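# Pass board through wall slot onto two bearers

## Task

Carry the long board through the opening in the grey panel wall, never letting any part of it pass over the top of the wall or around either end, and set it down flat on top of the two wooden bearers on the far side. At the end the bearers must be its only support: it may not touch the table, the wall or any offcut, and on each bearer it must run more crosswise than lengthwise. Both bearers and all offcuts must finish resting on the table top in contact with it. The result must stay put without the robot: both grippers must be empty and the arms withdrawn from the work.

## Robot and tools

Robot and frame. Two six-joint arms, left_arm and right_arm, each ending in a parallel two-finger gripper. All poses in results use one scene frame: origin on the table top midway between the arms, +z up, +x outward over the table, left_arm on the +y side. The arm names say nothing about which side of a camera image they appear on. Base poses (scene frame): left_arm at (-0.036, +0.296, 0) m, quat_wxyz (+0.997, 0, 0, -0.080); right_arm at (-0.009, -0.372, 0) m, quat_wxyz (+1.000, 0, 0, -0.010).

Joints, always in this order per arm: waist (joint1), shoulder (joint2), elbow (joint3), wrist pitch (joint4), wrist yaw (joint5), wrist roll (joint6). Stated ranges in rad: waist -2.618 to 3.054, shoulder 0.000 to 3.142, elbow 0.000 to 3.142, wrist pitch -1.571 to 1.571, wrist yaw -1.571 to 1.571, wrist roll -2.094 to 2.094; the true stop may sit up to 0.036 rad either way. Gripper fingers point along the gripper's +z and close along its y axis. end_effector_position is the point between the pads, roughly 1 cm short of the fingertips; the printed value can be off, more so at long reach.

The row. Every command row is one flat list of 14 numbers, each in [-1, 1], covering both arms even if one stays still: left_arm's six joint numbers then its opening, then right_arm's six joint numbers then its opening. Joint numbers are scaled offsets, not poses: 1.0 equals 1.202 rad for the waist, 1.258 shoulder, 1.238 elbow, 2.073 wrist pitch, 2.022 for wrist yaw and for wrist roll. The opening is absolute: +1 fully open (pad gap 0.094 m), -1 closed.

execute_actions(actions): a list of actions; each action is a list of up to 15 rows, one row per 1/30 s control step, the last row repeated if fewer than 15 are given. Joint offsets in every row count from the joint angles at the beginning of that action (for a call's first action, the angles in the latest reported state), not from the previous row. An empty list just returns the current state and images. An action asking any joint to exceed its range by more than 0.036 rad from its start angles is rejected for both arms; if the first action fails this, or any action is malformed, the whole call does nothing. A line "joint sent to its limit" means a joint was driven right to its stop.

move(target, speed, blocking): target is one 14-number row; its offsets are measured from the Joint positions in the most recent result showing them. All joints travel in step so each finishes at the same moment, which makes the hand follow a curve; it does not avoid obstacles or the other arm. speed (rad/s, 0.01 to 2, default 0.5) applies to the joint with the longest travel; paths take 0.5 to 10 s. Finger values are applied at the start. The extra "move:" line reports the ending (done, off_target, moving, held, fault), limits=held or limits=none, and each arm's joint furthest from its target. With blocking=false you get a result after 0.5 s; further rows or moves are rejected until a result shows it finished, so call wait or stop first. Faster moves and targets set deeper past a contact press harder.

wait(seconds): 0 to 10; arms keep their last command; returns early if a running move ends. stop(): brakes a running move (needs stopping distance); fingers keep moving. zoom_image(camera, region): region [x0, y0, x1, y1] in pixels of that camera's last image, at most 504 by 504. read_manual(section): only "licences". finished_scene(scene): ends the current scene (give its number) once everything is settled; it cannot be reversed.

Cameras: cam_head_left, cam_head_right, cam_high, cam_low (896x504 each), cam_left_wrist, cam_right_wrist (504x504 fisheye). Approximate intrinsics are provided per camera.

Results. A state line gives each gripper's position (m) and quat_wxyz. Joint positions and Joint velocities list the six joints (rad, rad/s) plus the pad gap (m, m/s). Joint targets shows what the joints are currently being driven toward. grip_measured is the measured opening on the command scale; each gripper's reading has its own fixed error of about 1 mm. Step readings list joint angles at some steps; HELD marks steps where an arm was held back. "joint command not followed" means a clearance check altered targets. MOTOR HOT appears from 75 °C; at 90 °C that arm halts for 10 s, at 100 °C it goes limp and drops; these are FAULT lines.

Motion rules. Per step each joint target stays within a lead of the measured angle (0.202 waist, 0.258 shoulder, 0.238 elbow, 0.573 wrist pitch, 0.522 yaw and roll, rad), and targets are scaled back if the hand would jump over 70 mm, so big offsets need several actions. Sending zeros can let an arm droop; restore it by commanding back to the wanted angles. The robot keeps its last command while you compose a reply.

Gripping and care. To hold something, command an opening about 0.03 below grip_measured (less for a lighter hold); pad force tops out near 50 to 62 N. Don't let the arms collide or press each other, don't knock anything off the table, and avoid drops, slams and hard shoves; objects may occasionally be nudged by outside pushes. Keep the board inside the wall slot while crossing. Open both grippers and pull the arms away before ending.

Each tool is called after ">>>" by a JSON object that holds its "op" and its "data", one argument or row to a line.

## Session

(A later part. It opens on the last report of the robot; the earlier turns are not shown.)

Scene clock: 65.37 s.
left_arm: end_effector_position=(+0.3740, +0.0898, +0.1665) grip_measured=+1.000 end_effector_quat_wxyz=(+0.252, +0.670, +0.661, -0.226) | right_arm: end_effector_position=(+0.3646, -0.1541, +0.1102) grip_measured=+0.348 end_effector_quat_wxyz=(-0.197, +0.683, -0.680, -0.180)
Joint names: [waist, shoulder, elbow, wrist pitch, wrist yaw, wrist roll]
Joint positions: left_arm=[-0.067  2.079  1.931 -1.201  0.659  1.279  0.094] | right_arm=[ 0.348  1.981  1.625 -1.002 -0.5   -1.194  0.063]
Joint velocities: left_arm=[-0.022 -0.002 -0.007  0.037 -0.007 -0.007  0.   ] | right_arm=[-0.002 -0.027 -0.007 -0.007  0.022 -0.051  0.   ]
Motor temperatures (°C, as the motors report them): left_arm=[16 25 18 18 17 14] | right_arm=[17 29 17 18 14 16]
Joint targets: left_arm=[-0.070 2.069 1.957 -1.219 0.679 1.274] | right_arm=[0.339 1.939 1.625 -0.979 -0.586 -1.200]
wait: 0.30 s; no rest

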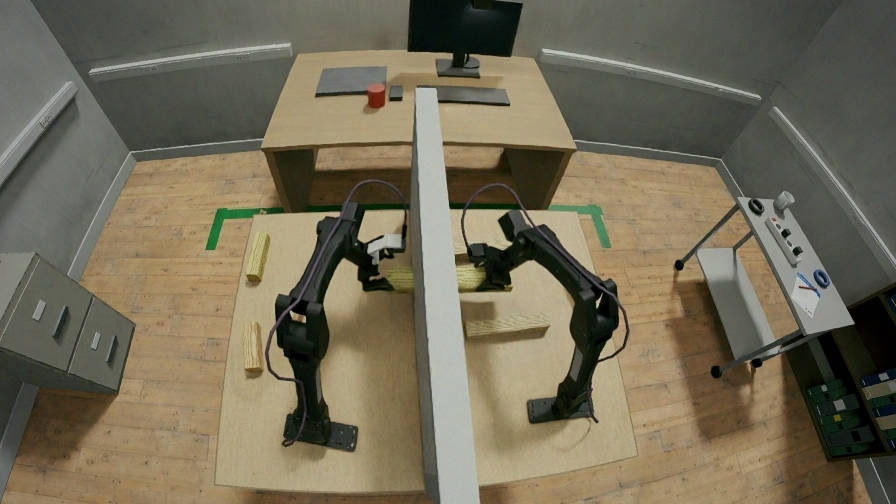

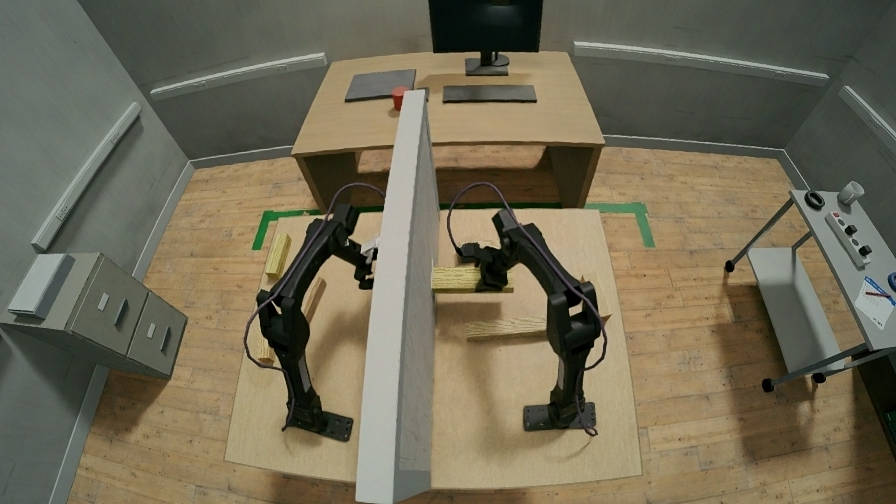

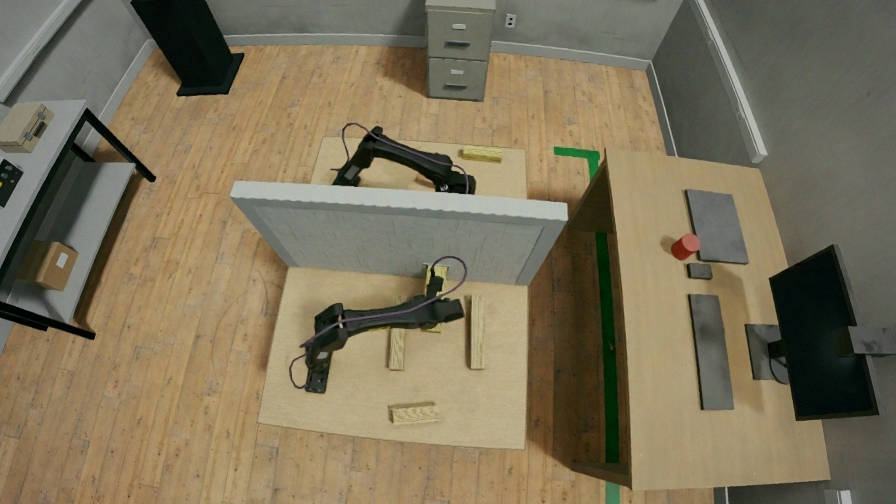

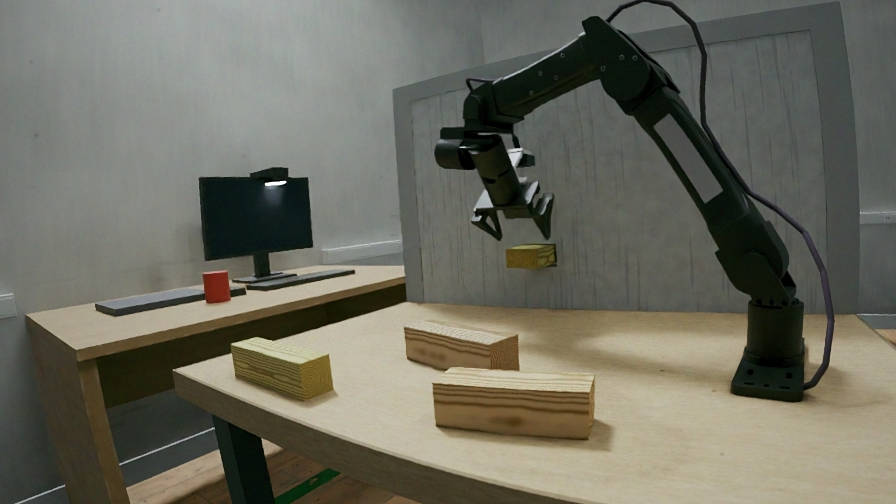

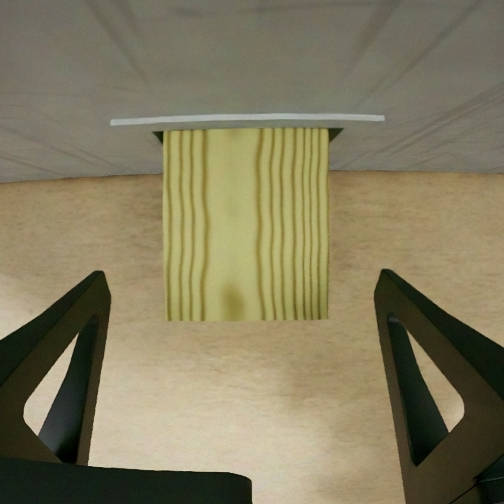

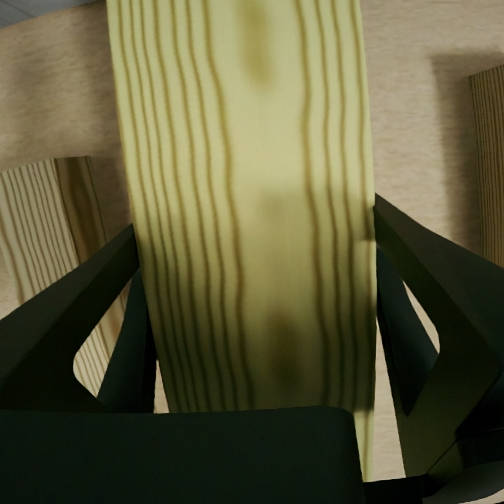

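>>> {"op": "execute_actions", "data": {
  "actions": [
    [
[-0.0025,-0.0079,0.0200,-0.0080,0.0099,-0.0025,1,-0.0342,-0.0379,-0.0070,0.0028,-0.0371,-0.0138,0.24],
[-0.0025,-0.0079,0.0200,-0.0080,0.0099,-0.0025,1,-0.0440,-0.0408,-0.0124,-0.0014,-0.0400,-0.0263,0.24],
[-0.0025,-0.0079,0.0200,-0.0080,0.0099,-0.0025,1,-0.0554,-0.0440,-0.0184,-0.0060,-0.0434,-0.0400,0.24],
[-0.0025,-0.0079,0.0200,-0.0080,0.0099,-0.0025,1,-0.0678,-0.0472,-0.0247,-0.0111,-0.0470,-0.0542,0.24],
[-0.0025,-0.0079,0.0200,-0.0080,0.0099,-0.0025,1,-0.0807,-0.0503,-0.0308,-0.0163,-0.0508,-0.0682,0.24],
[-0.0025,-0.0079,0.0200,-0.0080,0.0099,-0.0025,1,-0.0934,-0.0530,-0.0363,-0.0215,-0.0543,-0.0813,0.24],
[-0.0025,-0.0079,0.0200,-0.0080,0.0099,-0.0025,1,-0.1053,-0.0553,-0.0409,-0.0263,-0.0577,-0.0929,0.24],
[-0.0025,-0.0079,0.0200,-0.0080,0.0099,-0.0025,1,-0.1157,-0.0571,-0.0446,-0.0305,-0.0605,-0.1024,0.24],
[-0.0025,-0.0079,0.0200,-0.0080,0.0099,-0.0025,1,-0.1241,-0.0583,-0.0473,-0.0339,-0.0630,-0.1092,0.24],
[-0.0025,-0.0079,0.0200,-0.0080,0.0099,-0.0025,1,-0.1302,-0.0591,-0.0493,-0.0360,-0.0649,-0.1132,0.24],
[-0.0025,-0.0079,0.0200,-0.0080,0.0099,-0.0025,1,-0.1336,-0.0595,-0.0504,-0.0369,-0.0664,-0.1139,0.24],
[-0.0025,-0.0079,0.0200,-0.0080,0.0099,-0.0025,1,-0.1341,-0.0596,-0.0509,-0.0363,-0.0672,-0.1115,0.24],
[-0.0025,-0.0079,0.0200,-0.0080,0.0099,-0.0025,1,-0.1317,-0.0593,-0.0509,-0.0343,-0.0676,-0.1060,0.24],
[-0.0025,-0.0079,0.0200,-0.0080,0.0099,-0.0025,1,-0.1266,-0.0592,-0.0508,-0.0310,-0.0673,-0.0978,0.24],
[-0.0025,-0.0079,0.0200,-0.0080,0.0099,-0.0025,1,-0.1448,-0.0595,-0.0508,-0.0316,-0.0580,-0.0978,0.24]
]
  ]
}}

>>> {"op": "wait", "data": {
  "seconds": 0.3
}}

Scene clock: 68.63 s.
left_arm: end_effector_position=(+0.3737, +0.0899, +0.1664) grip_measured=+1.000 end_effector_quat_wxyz=(+0.251, +0.669, +0.661, -0.226) | right_arm: end_effector_position=(+0.3645, -0.2200, +0.1056) grip_measured=+0.348 end_effector_quat_wxyz=(-0.194, +0.683, -0.681, -0.179)
Joint names: [waist, shoulder, elbow, wrist pitch, wrist yaw, wrist roll]
Joint positions: left_arm=[-0.067  2.079  1.931 -1.202  0.659  1.279  0.094] | right_arm=[ 0.183  1.947  1.566 -1.072 -0.522 -1.382  0.063]
Joint velocities: left_arm=[-0.012 -0.002 -0.027 -0.037 -0.007 -0.007  0.   ] | right_arm=[ 0.007 -0.012 -0.007  0.051 -0.081 -0.007 -0.   ]
Motor temperatures (°C, as the motors report them): left_arm=[16 25 18 18 17 14] | right_arm=[17 29 17 18 15 16]
Joint targets: left_arm=[-0.070 2.069 1.956 -1.218 0.679 1.274] | right_arm=[0.174 1.906 1.563 -1.068 -0.617 -1.392]
Step readings (joint positions):
0: left_arm=[-0.067 2.079 1.931 -1.202 0.659 1.279] | right_arm=[0.348 1.981 1.625 -1.002 -0.500 -1.194]
1: left_arm=[-0.067 2.079 1.931 -1.202 0.659 1.279] | right_arm=[0.345 1.981 1.625 -1.003 -0.501 -1.198]
2: left_arm=[-0.067 2.079 1.931 -1.202 0.659 1.279] | right_arm=[0.339 1.979 1.623 -1.004 -0.503 -1.206]
4: left_arm=[-0.067 2.079 1.931 -1.202 0.659 1.279] | right_arm=[0.316 1.972 1.611 -1.010 -0.509 -1.233]
8: left_arm=[-0.067 2.079 1.931 -1.202 0.659 1.279] | right_arm=[0.242 1.955 1.583 -1.040 -0.518 -1.311]
15: Joint positions above

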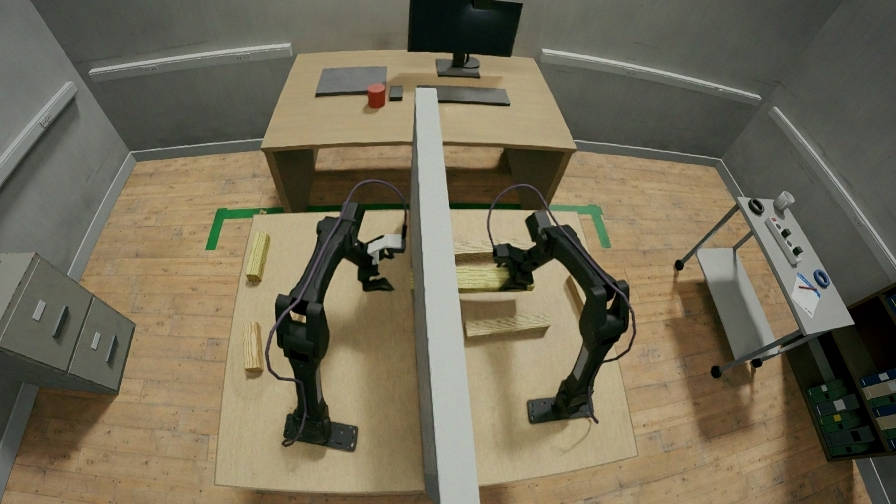

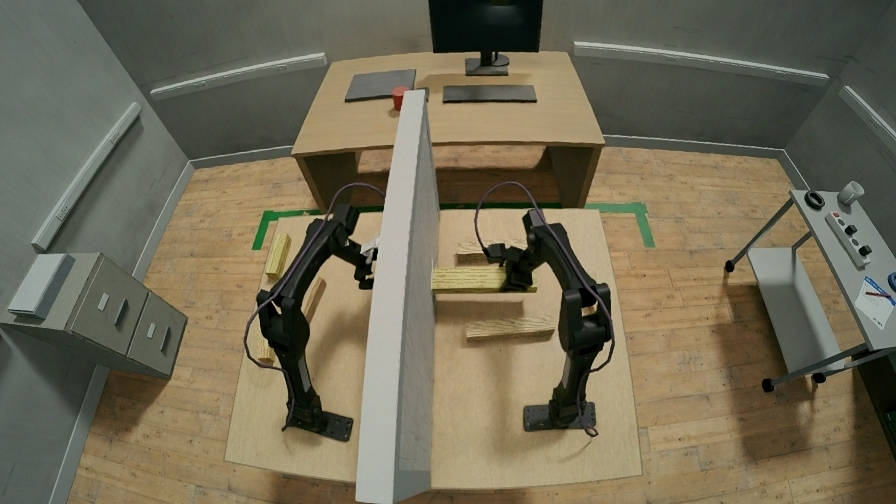

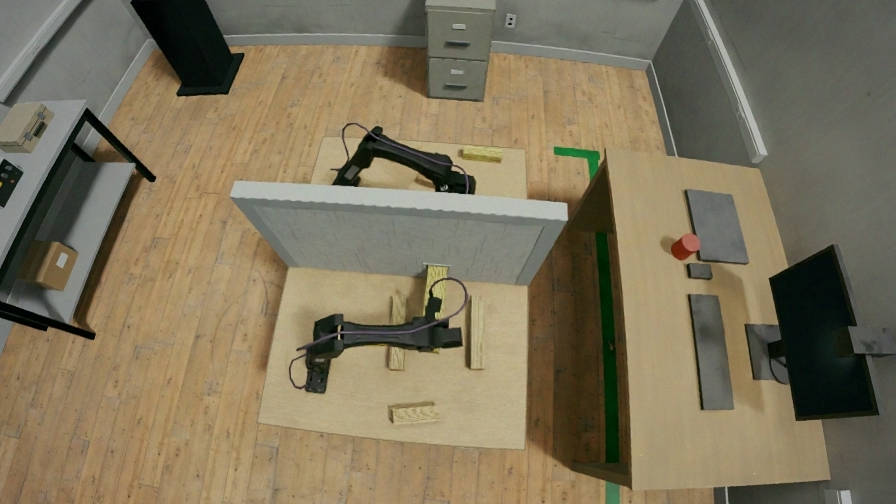

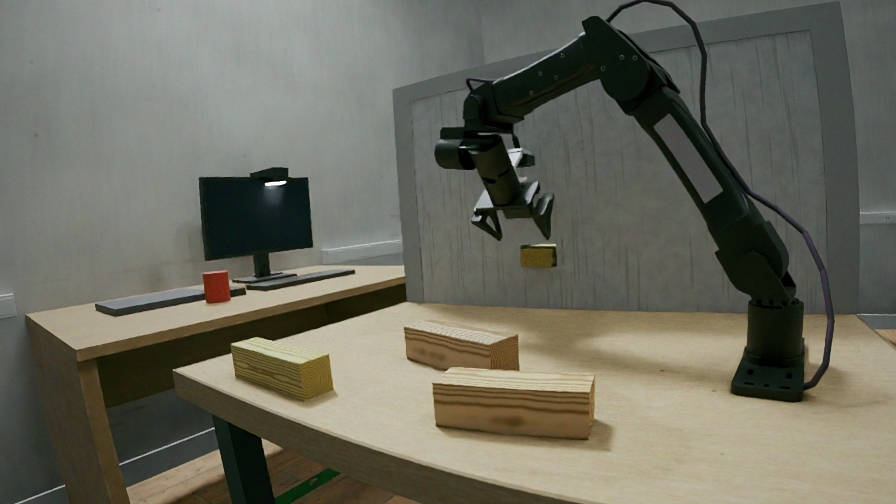

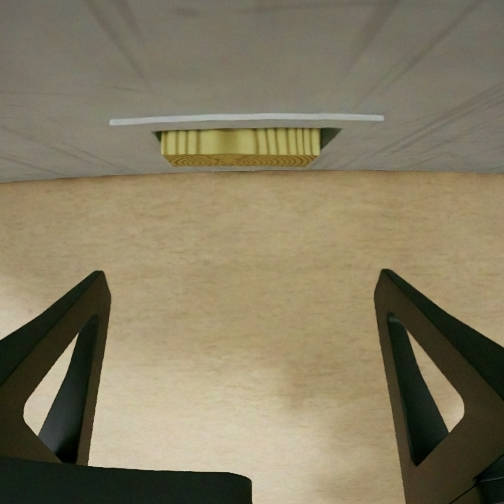

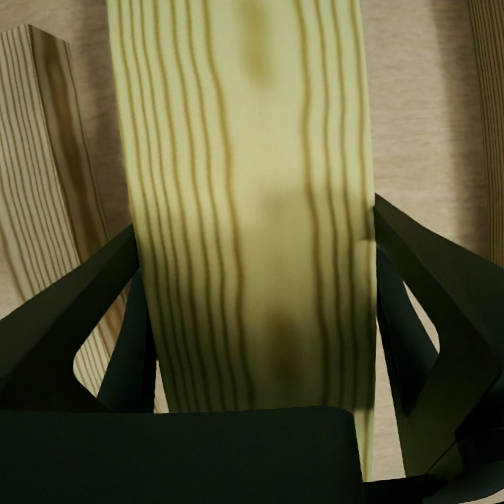

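Scene clock: 68.93 s.
left_arm: end_effector_position=(+0.3737, +0.0899, +0.1664) grip_measured=+1.000 end_effector_quat_wxyz=(+0.251, +0.669, +0.661, -0.226) | right_arm: end_effector_position=(+0.3643, -0.2201, +0.1057) grip_measured=+0.348 end_effector_quat_wxyz=(-0.195, +0.684, -0.680, -0.180)
Joint names: [waist, shoulder, elbow, wrist pitch, wrist yaw, wrist roll]
Joint positions: left_arm=[-0.067  2.079  1.931 -1.202  0.659  1.279  0.094] | right_arm=[ 0.181  1.947  1.566 -1.073 -0.525 -1.385  0.063]
Joint velocities: left_arm=[ 0.017 -0.007 -0.017  0.007 -0.007  0.007  0.   ] | right_arm=[-0.012  0.002 -0.002  0.051 -0.022 -0.007  0.   ]
Motor temperatures (°C, as the motors report them): left_arm=[16 25 18 18 17 14] | right_arm=[17 29 17 18 15 16]
Joint targets: left_arm=[-0.070 2.069 1.956 -1.218 0.679 1.274] | right_arm=[0.173 1.906 1.562 -1.068 -0.617 -1.392]
wait: 0.30 s; at rest by 0.23 s

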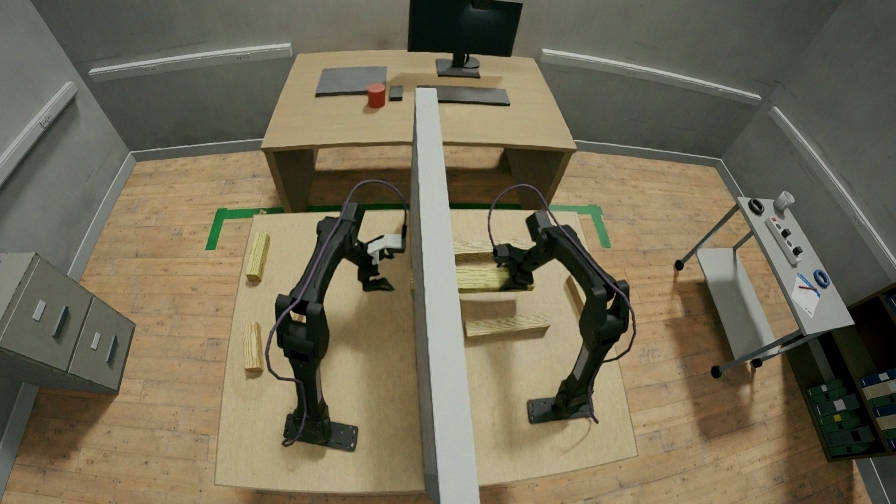

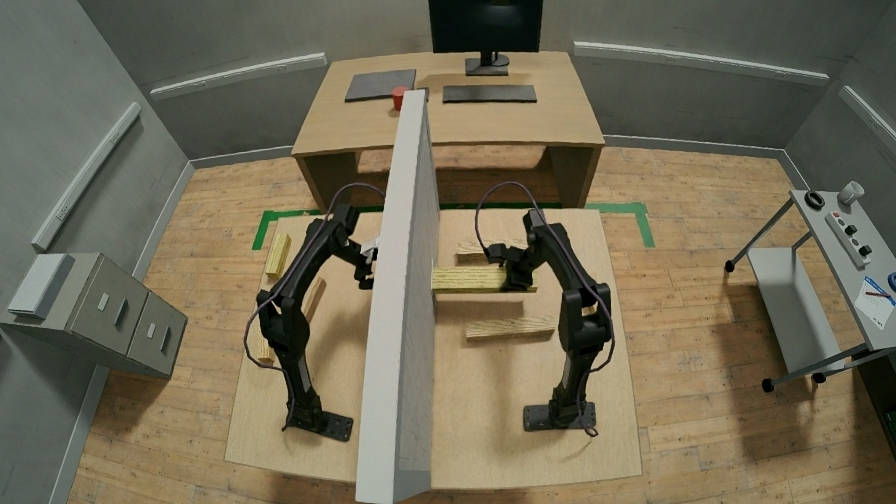

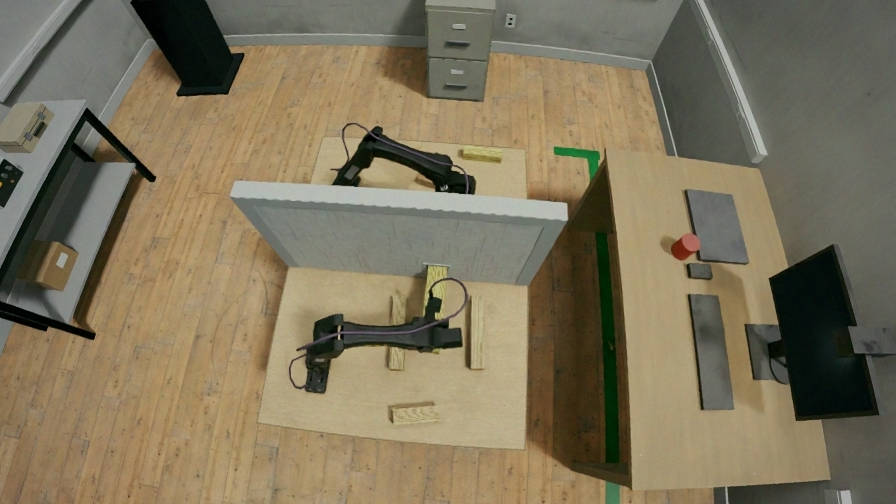

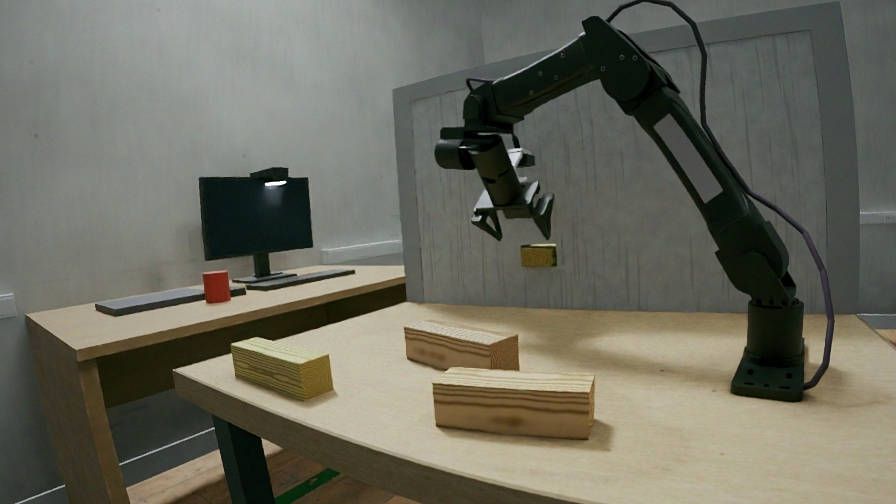

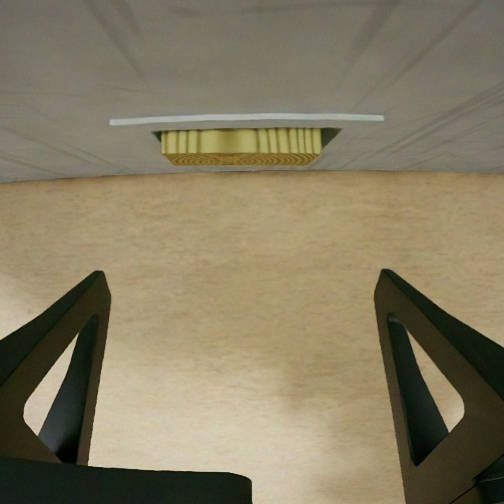

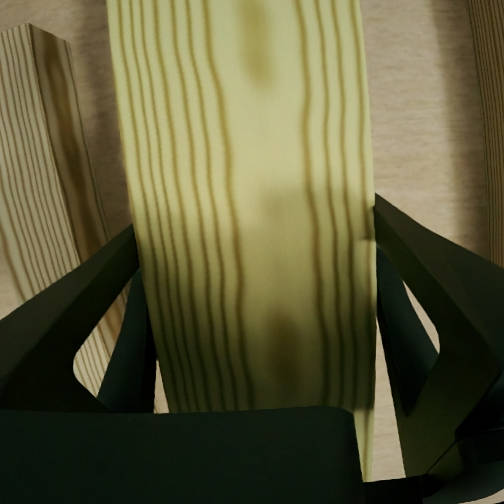

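>>> {"op": "zoom_image", "data": {
  "camera": "cam_low",
  "region": [500, 235, 570, 275]
}}

>>> {"op": "zoom_image", "data": {
  "camera": "cam_left_wrist",
  "region": [100, 100, 400, 200]
}}

Region (500, 235, 570, 275) of cam_low's 896x504 image, scaled by 7.200, with more detail than that image has; it fills the top 288 rows of this view, and the rest is white.

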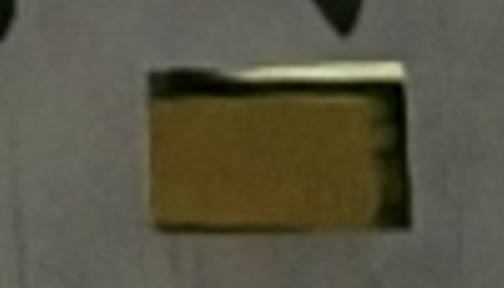

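Region (100, 100, 400, 200) of cam_left_wrist's 504x504 image, scaled by 1.680, with more detail than that image has.

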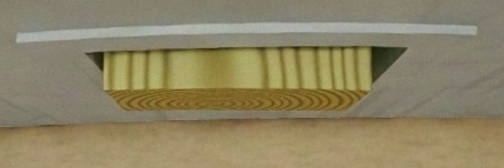

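>>> {"op": "execute_actions", "data": {
  "actions": [
    [
[0.0396,-0.0079,0.0200,-0.0077,0.0099,-0.0025,1,-0.0341,-0.0347,-0.0054,-0.0054,-0.0393,-0.0141,0.24],
[0.0520,-0.0079,0.0200,-0.0077,0.0099,-0.0025,1,-0.0431,-0.0360,-0.0072,-0.0120,-0.0420,-0.0270,0.24],
[0.0673,-0.0079,0.0200,-0.0077,0.0099,-0.0025,1,-0.0539,-0.0375,-0.0091,-0.0194,-0.0450,-0.0410,0.24],
[0.0847,-0.0079,0.0200,-0.0077,0.0099,-0.0025,1,-0.0657,-0.0388,-0.0109,-0.0270,-0.0480,-0.0557,0.24],
[0.1034,-0.0079,0.0200,-0.0077,0.0099,-0.0025,1,-0.0782,-0.0398,-0.0125,-0.0348,-0.0508,-0.0701,0.24],
[0.1224,-0.0079,0.0200,-0.0077,0.0099,-0.0025,1,-0.0907,-0.0405,-0.0136,-0.0422,-0.0532,-0.0836,0.24],
[0.1408,-0.0079,0.0200,-0.0077,0.0099,-0.0025,1,-0.1025,-0.0407,-0.0140,-0.0488,-0.0552,-0.0955,0.24],
[0.1577,-0.0079,0.0200,-0.0077,0.0099,-0.0025,1,-0.1131,-0.0403,-0.0138,-0.0542,-0.0570,-0.1052,0.24],
[0.1721,-0.0079,0.0200,-0.0077,0.0099,-0.0025,1,-0.1219,-0.0405,-0.0137,-0.0584,-0.0588,-0.1123,0.24],
[0.1834,-0.0079,0.0200,-0.0077,0.0099,-0.0025,1,-0.1284,-0.0382,-0.0137,-0.0610,-0.0603,-0.1163,0.24],
[0.1910,-0.0079,0.0200,-0.0077,0.0099,-0.0025,1,-0.1325,-0.0382,-0.0137,-0.0618,-0.0617,-0.1171,0.24],
[0.1946,-0.0079,0.0200,-0.0077,0.0099,-0.0025,1,-0.1338,-0.0382,-0.0137,-0.0608,-0.0629,-0.1146,0.24],
[0.1939,-0.0079,0.0200,-0.0077,0.0099,-0.0025,1,-0.1322,-0.0382,-0.0137,-0.0580,-0.0640,-0.1090,0.24],
[0.1890,-0.0079,0.0200,-0.0077,0.0099,-0.0025,1,-0.1279,-0.0382,-0.0137,-0.0536,-0.0647,-0.1005,0.24],
[0.2121,-0.0079,0.0200,-0.0077,0.0099,-0.0025,1,-0.1469,-0.0382,-0.0137,-0.0536,-0.0534,-0.1005,0.24]
]
  ]
}}

>>> {"op": "wait", "data": {
  "seconds": 0.25
}}

Scene clock: 72.80 s.
left_arm: end_effector_position=(+0.4122, +0.1993, +0.1667) grip_measured=+1.000 end_effector_quat_wxyz=(+0.279, +0.579, +0.741, -0.194) | right_arm: end_effector_position=(+0.3593, -0.2803, +0.1070) grip_measured=+0.348 end_effector_quat_wxyz=(-0.195, +0.685, -0.678, -0.181)
Joint names: [waist, shoulder, elbow, wrist pitch, wrist yaw, wrist roll]
Joint positions: left_arm=[ 0.188  2.079  1.931 -1.203  0.663  1.278  0.094] | right_arm=[ 0.019  1.936  1.556 -1.173 -0.539 -1.578  0.063]
Joint velocities: left_arm=[ 0.022  0.012  0.002 -0.007  0.051  0.022  0.   ] | right_arm=[-0.017  0.007 -0.002  0.022  0.007 -0.081  0.001]
Motor temperatures (°C, as the motors report them): left_arm=[16 24 18 18 17 14] | right_arm=[17 29 17 18 15 16]
Joint targets: left_arm=[0.188 2.069 1.956 -1.218 0.679 1.274] | right_arm=[0.005 1.899 1.549 -1.184 -0.633 -1.588]
Step readings (joint positions):
0: left_arm=[-0.067 2.079 1.931 -1.202 0.659 1.279] | right_arm=[0.181 1.947 1.566 -1.073 -0.525 -1.385]
1: left_arm=[-0.064 2.079 1.931 -1.202 0.660 1.279] | right_arm=[0.179 1.947 1.566 -1.074 -0.525 -1.389]
2: left_arm=[-0.057 2.079 1.931 -1.203 0.662 1.279] | right_arm=[0.173 1.947 1.566 -1.078 -0.527 -1.398]
4: left_arm=[-0.030 2.079 1.931 -1.203 0.663 1.279] | right_arm=[0.149 1.946 1.566 -1.092 -0.531 -1.426]
8: left_arm=[0.069 2.079 1.931 -1.203 0.664 1.279] | right_arm=[0.078 1.937 1.557 -1.131 -0.536 -1.505]
15: Joint positions above

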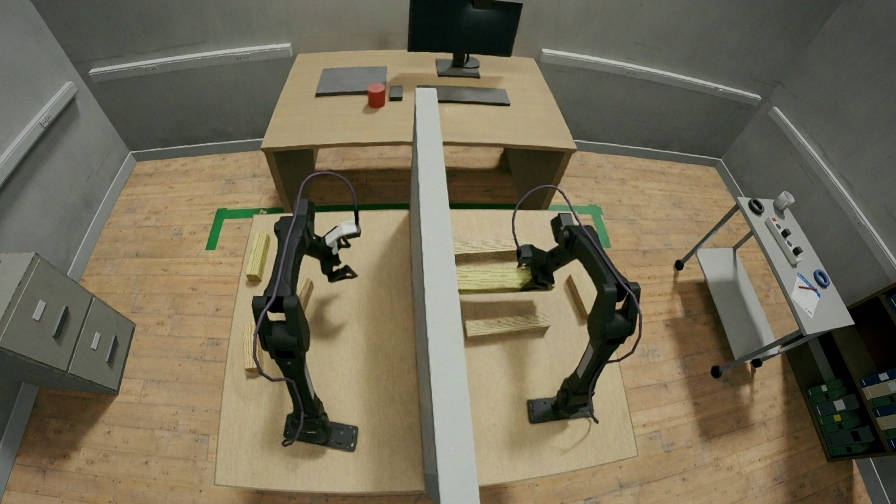

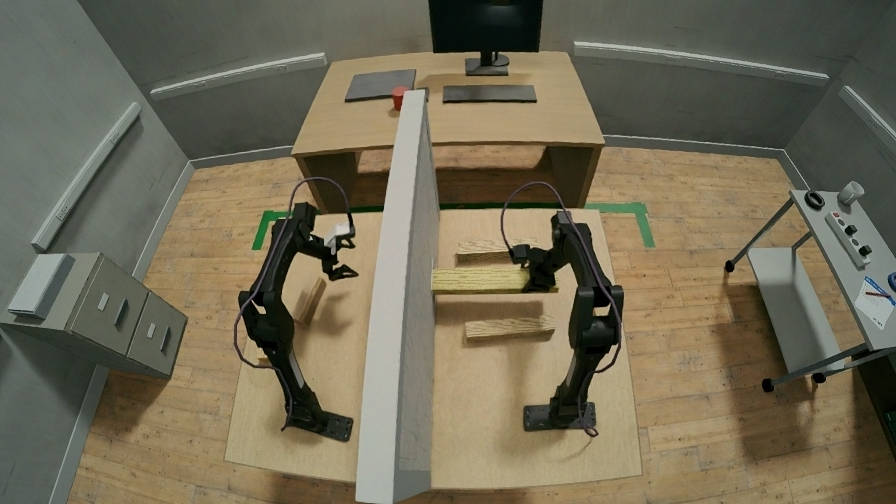

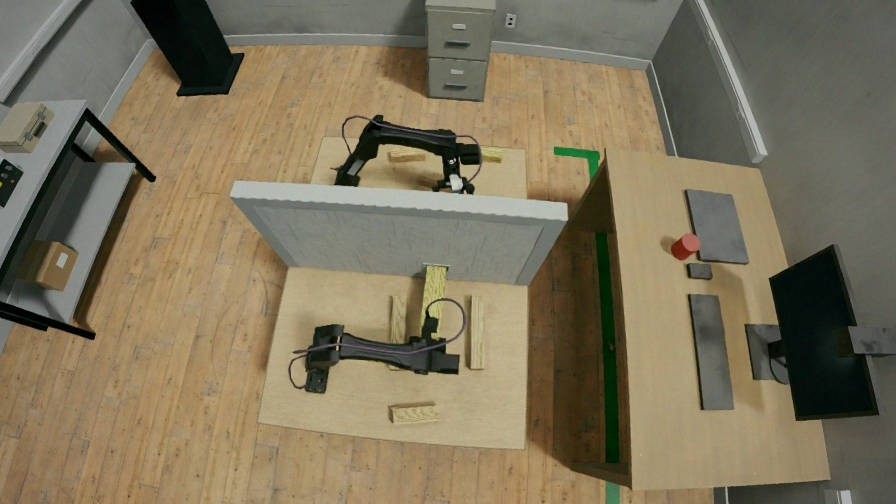

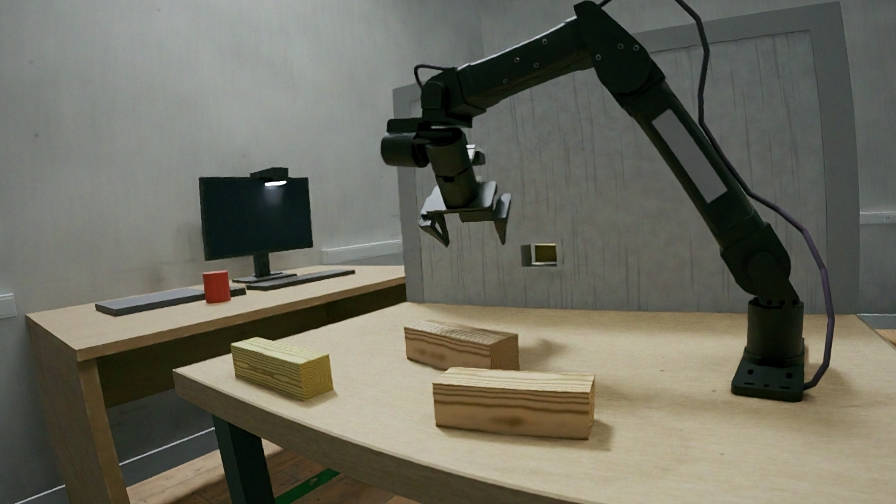

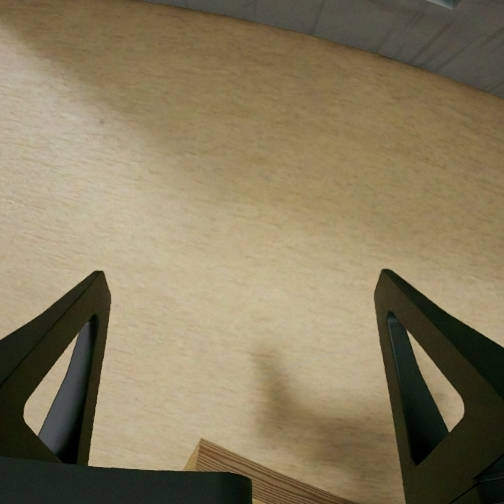

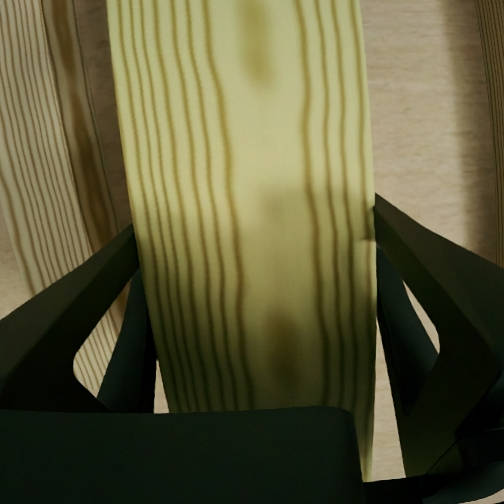

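Scene clock: 73.07 s.
left_arm: end_effector_position=(+0.4122, +0.1995, +0.1667) grip_measured=+1.000 end_effector_quat_wxyz=(+0.279, +0.579, +0.741, -0.194) | right_arm: end_effector_position=(+0.3595, -0.2818, +0.1071) grip_measured=+0.348 end_effector_quat_wxyz=(-0.196, +0.685, -0.678, -0.181)
Joint names: [waist, shoulder, elbow, wrist pitch, wrist yaw, wrist roll]
Joint positions: left_arm=[ 0.188  2.079  1.931 -1.203  0.663  1.278  0.094] | right_arm=[ 0.014  1.936  1.556 -1.173 -0.539 -1.582  0.063]
Joint velocities: left_arm=[-0.012  0.002 -0.007 -0.066  0.007 -0.037  0.   ] | right_arm=[-0.007  0.002 -0.002  0.022  0.007 -0.051  0.   ]
Motor temperatures (°C, as the motors report them): left_arm=[16 24 18 18 17 14] | right_arm=[17 29 17 18 15 16]
Joint targets: left_arm=[0.188 2.069 1.956 -1.218 0.679 1.274] | right_arm=[0.005 1.899 1.549 -1.185 -0.632 -1.588]
wait: 0.27 s; no rest

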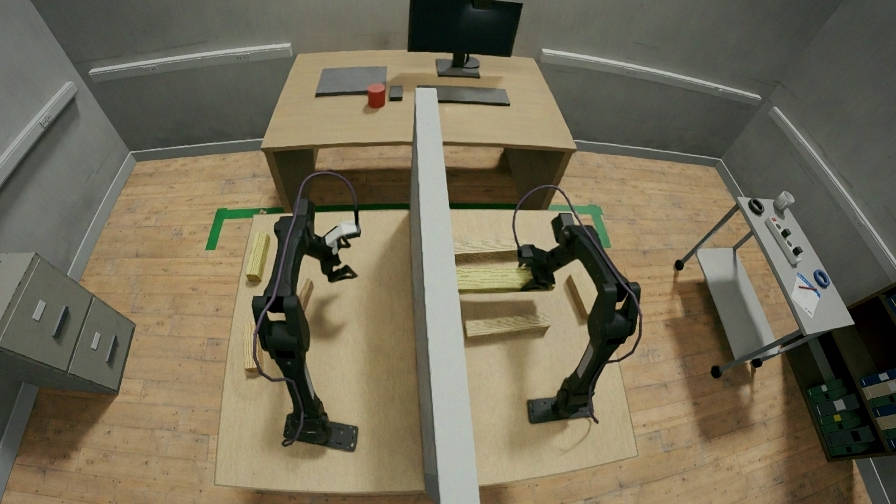

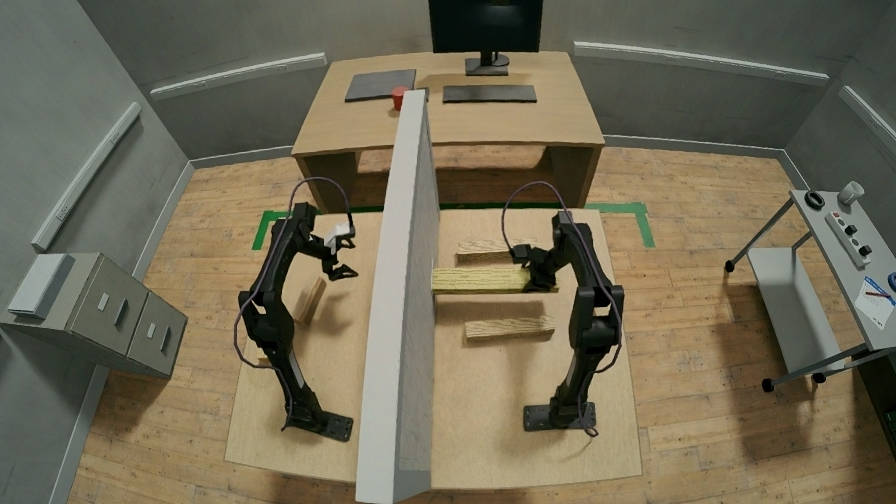

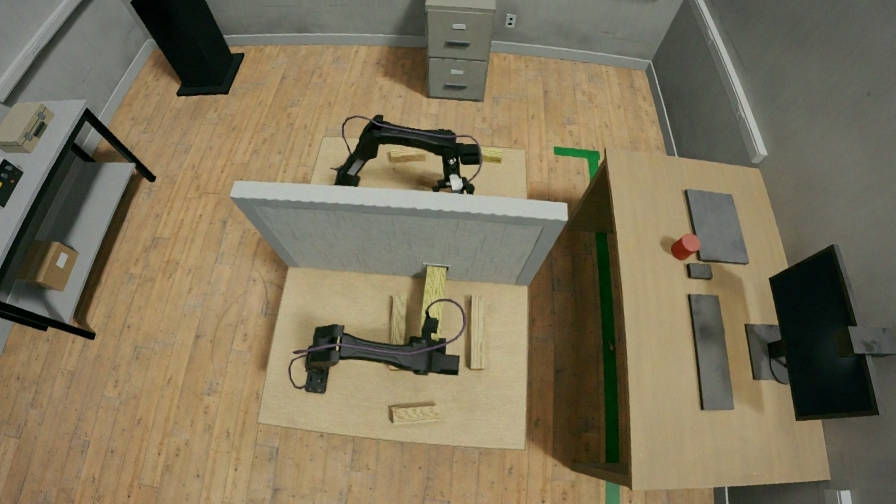

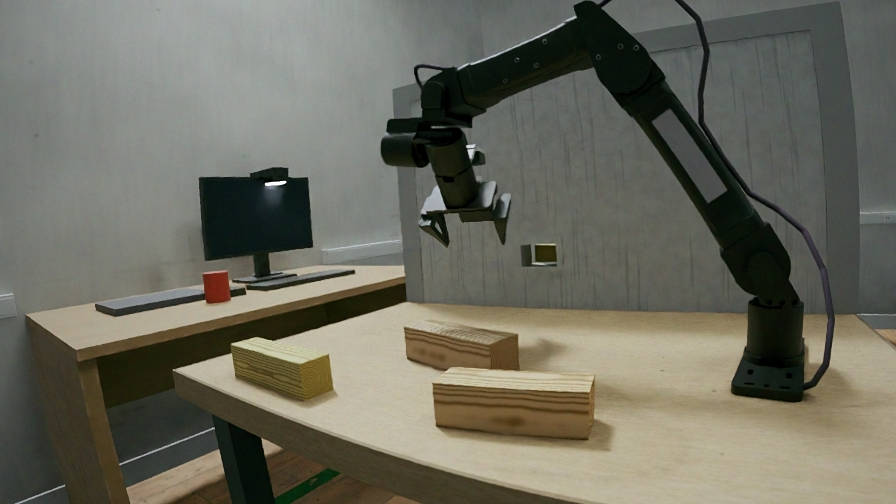

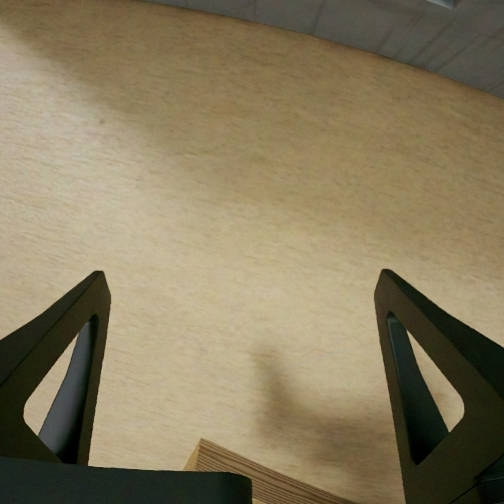

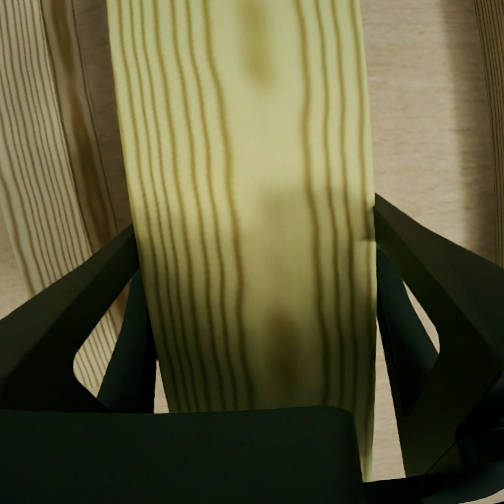

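>>> {"op": "execute_actions", "data": {
  "actions": []
}}

Scene clock: 73.60 s.
left_arm: end_effector_position=(+0.4122, +0.1995, +0.1667) grip_measured=+1.000 end_effector_quat_wxyz=(+0.279, +0.579, +0.741, -0.194) | right_arm: end_effector_position=(+0.3595, -0.2818, +0.1071) grip_measured=+0.348 end_effector_quat_wxyz=(-0.196, +0.685, -0.678, -0.181)
Joint names: [waist, shoulder, elbow, wrist pitch, wrist yaw, wrist roll]
Joint positions: left_arm=[ 0.188  2.079  1.931 -1.203  0.663  1.278  0.094] | right_arm=[ 0.014  1.936  1.556 -1.173 -0.539 -1.582  0.063]
Joint velocities: left_arm=[ 0.017 -0.007 -0.007  0.007  0.022  0.037  0.   ] | right_arm=[-0.012  0.002  0.022 -0.037  0.037  0.051 -0.001]
Motor temperatures (°C, as the motors report them): left_arm=[16 24 18 18 17 14] | right_arm=[17 29 17 18 15 16]
Joint targets: left_arm=[0.188 2.069 1.956 -1.218 0.679 1.274] | right_arm=[0.005 1.899 1.549 -1.185 -0.632 -1.588]

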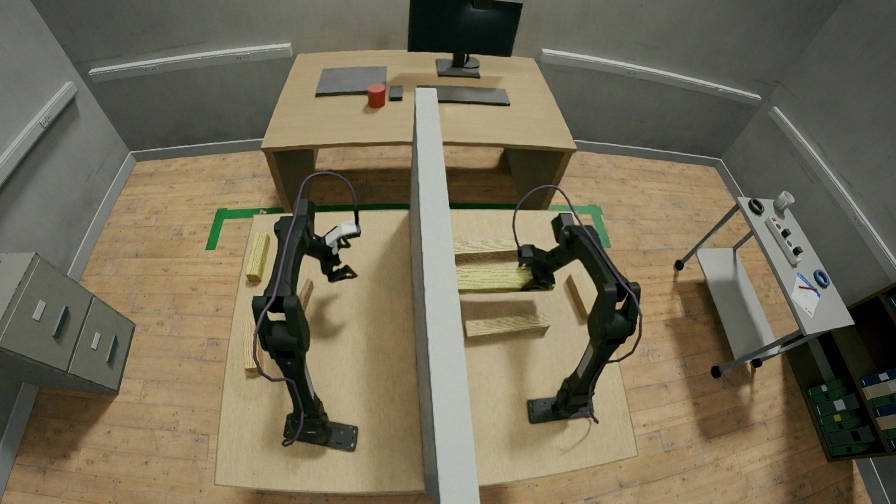

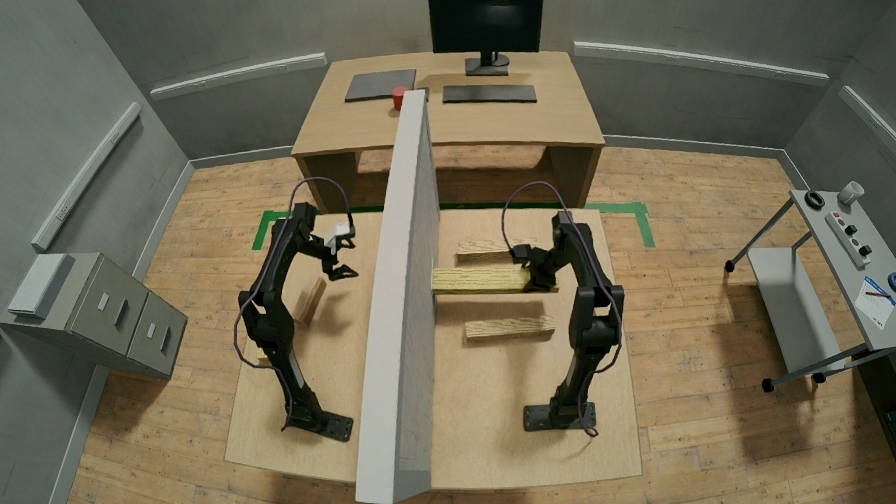

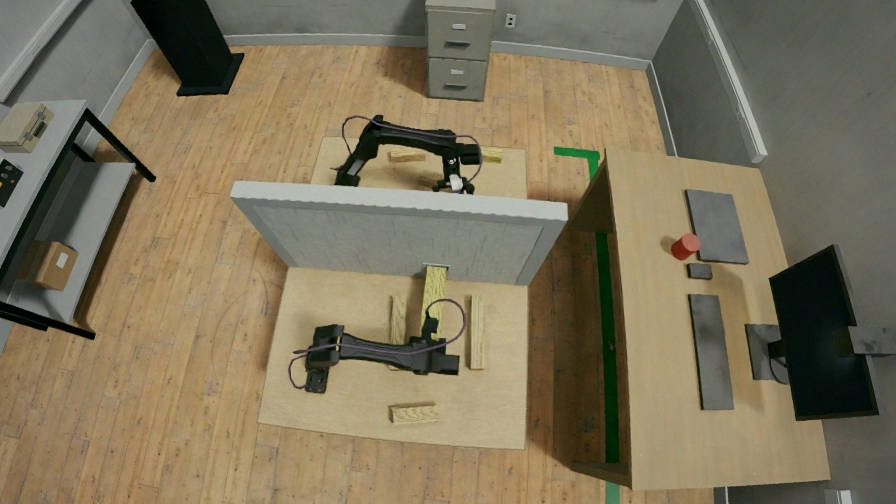

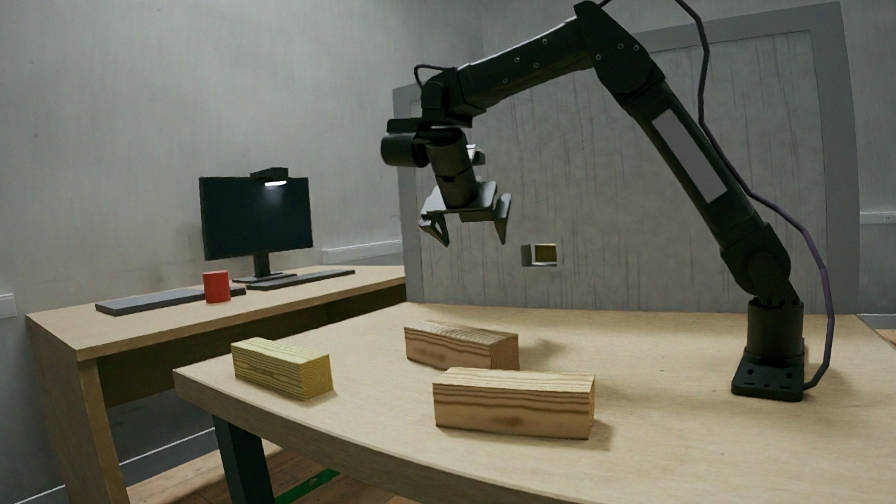

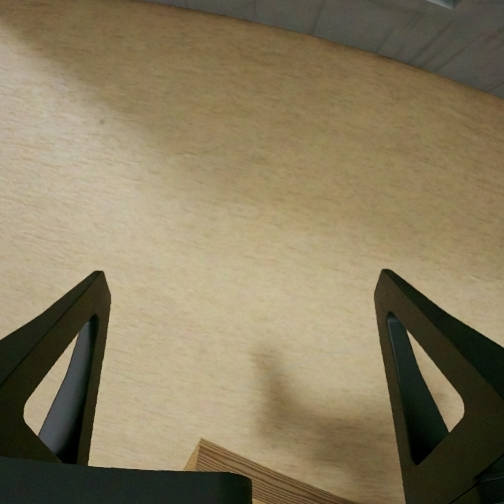

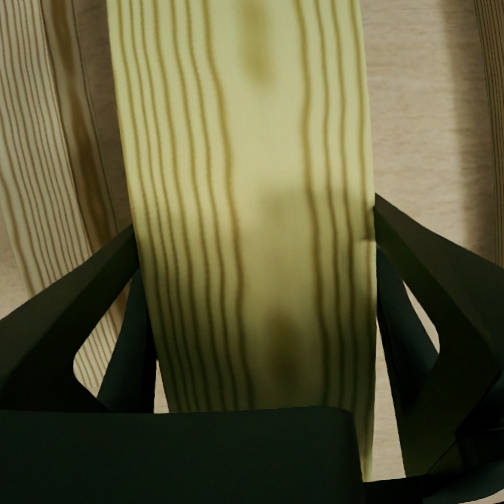

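>>> {"op": "zoom_image", "data": {
  "camera": "cam_high",
  "region": [380, 250, 500, 330]
}}

>>> {"op": "zoom_image", "data": {
  "camera": "cam_head_right",
  "region": [410, 220, 570, 350]
}}

>>> {"op": "zoom_image", "data": {
  "camera": "cam_low",
  "region": [500, 225, 580, 285]
}}

Region (380, 250, 500, 330) of cam_high's 896x504 image, scaled by 4.200, with more detail than that image has.

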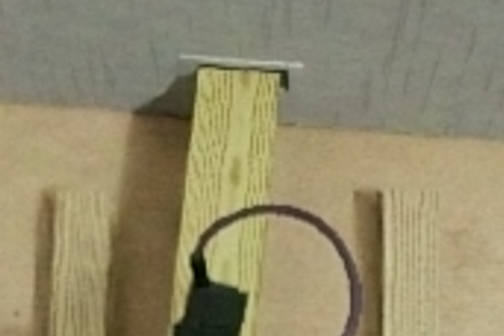

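Region (410, 220, 570, 350) of cam_head_right's 896x504 image, scaled by 3.150, with more detail than that image has; it fills the top 410 rows of this view, and the rest is white.

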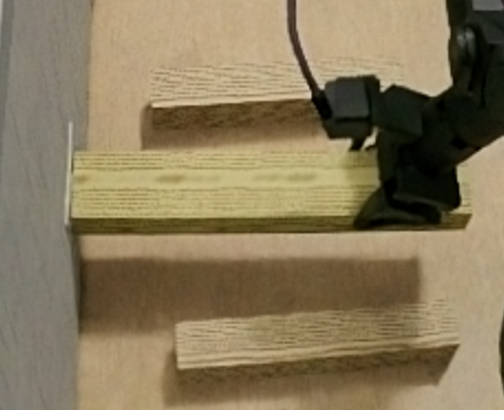

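Region (500, 225, 580, 285) of cam_low's 896x504 image, scaled by 6.300, with more detail than that image has; it fills the top 378 rows of this view, and the rest is white.

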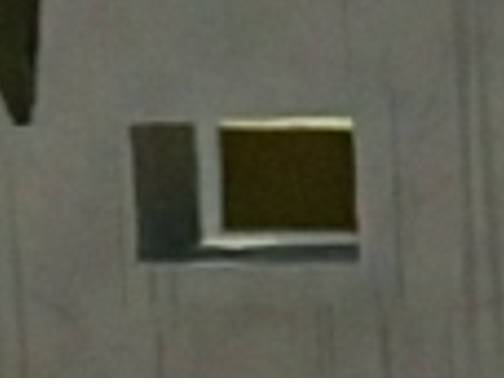

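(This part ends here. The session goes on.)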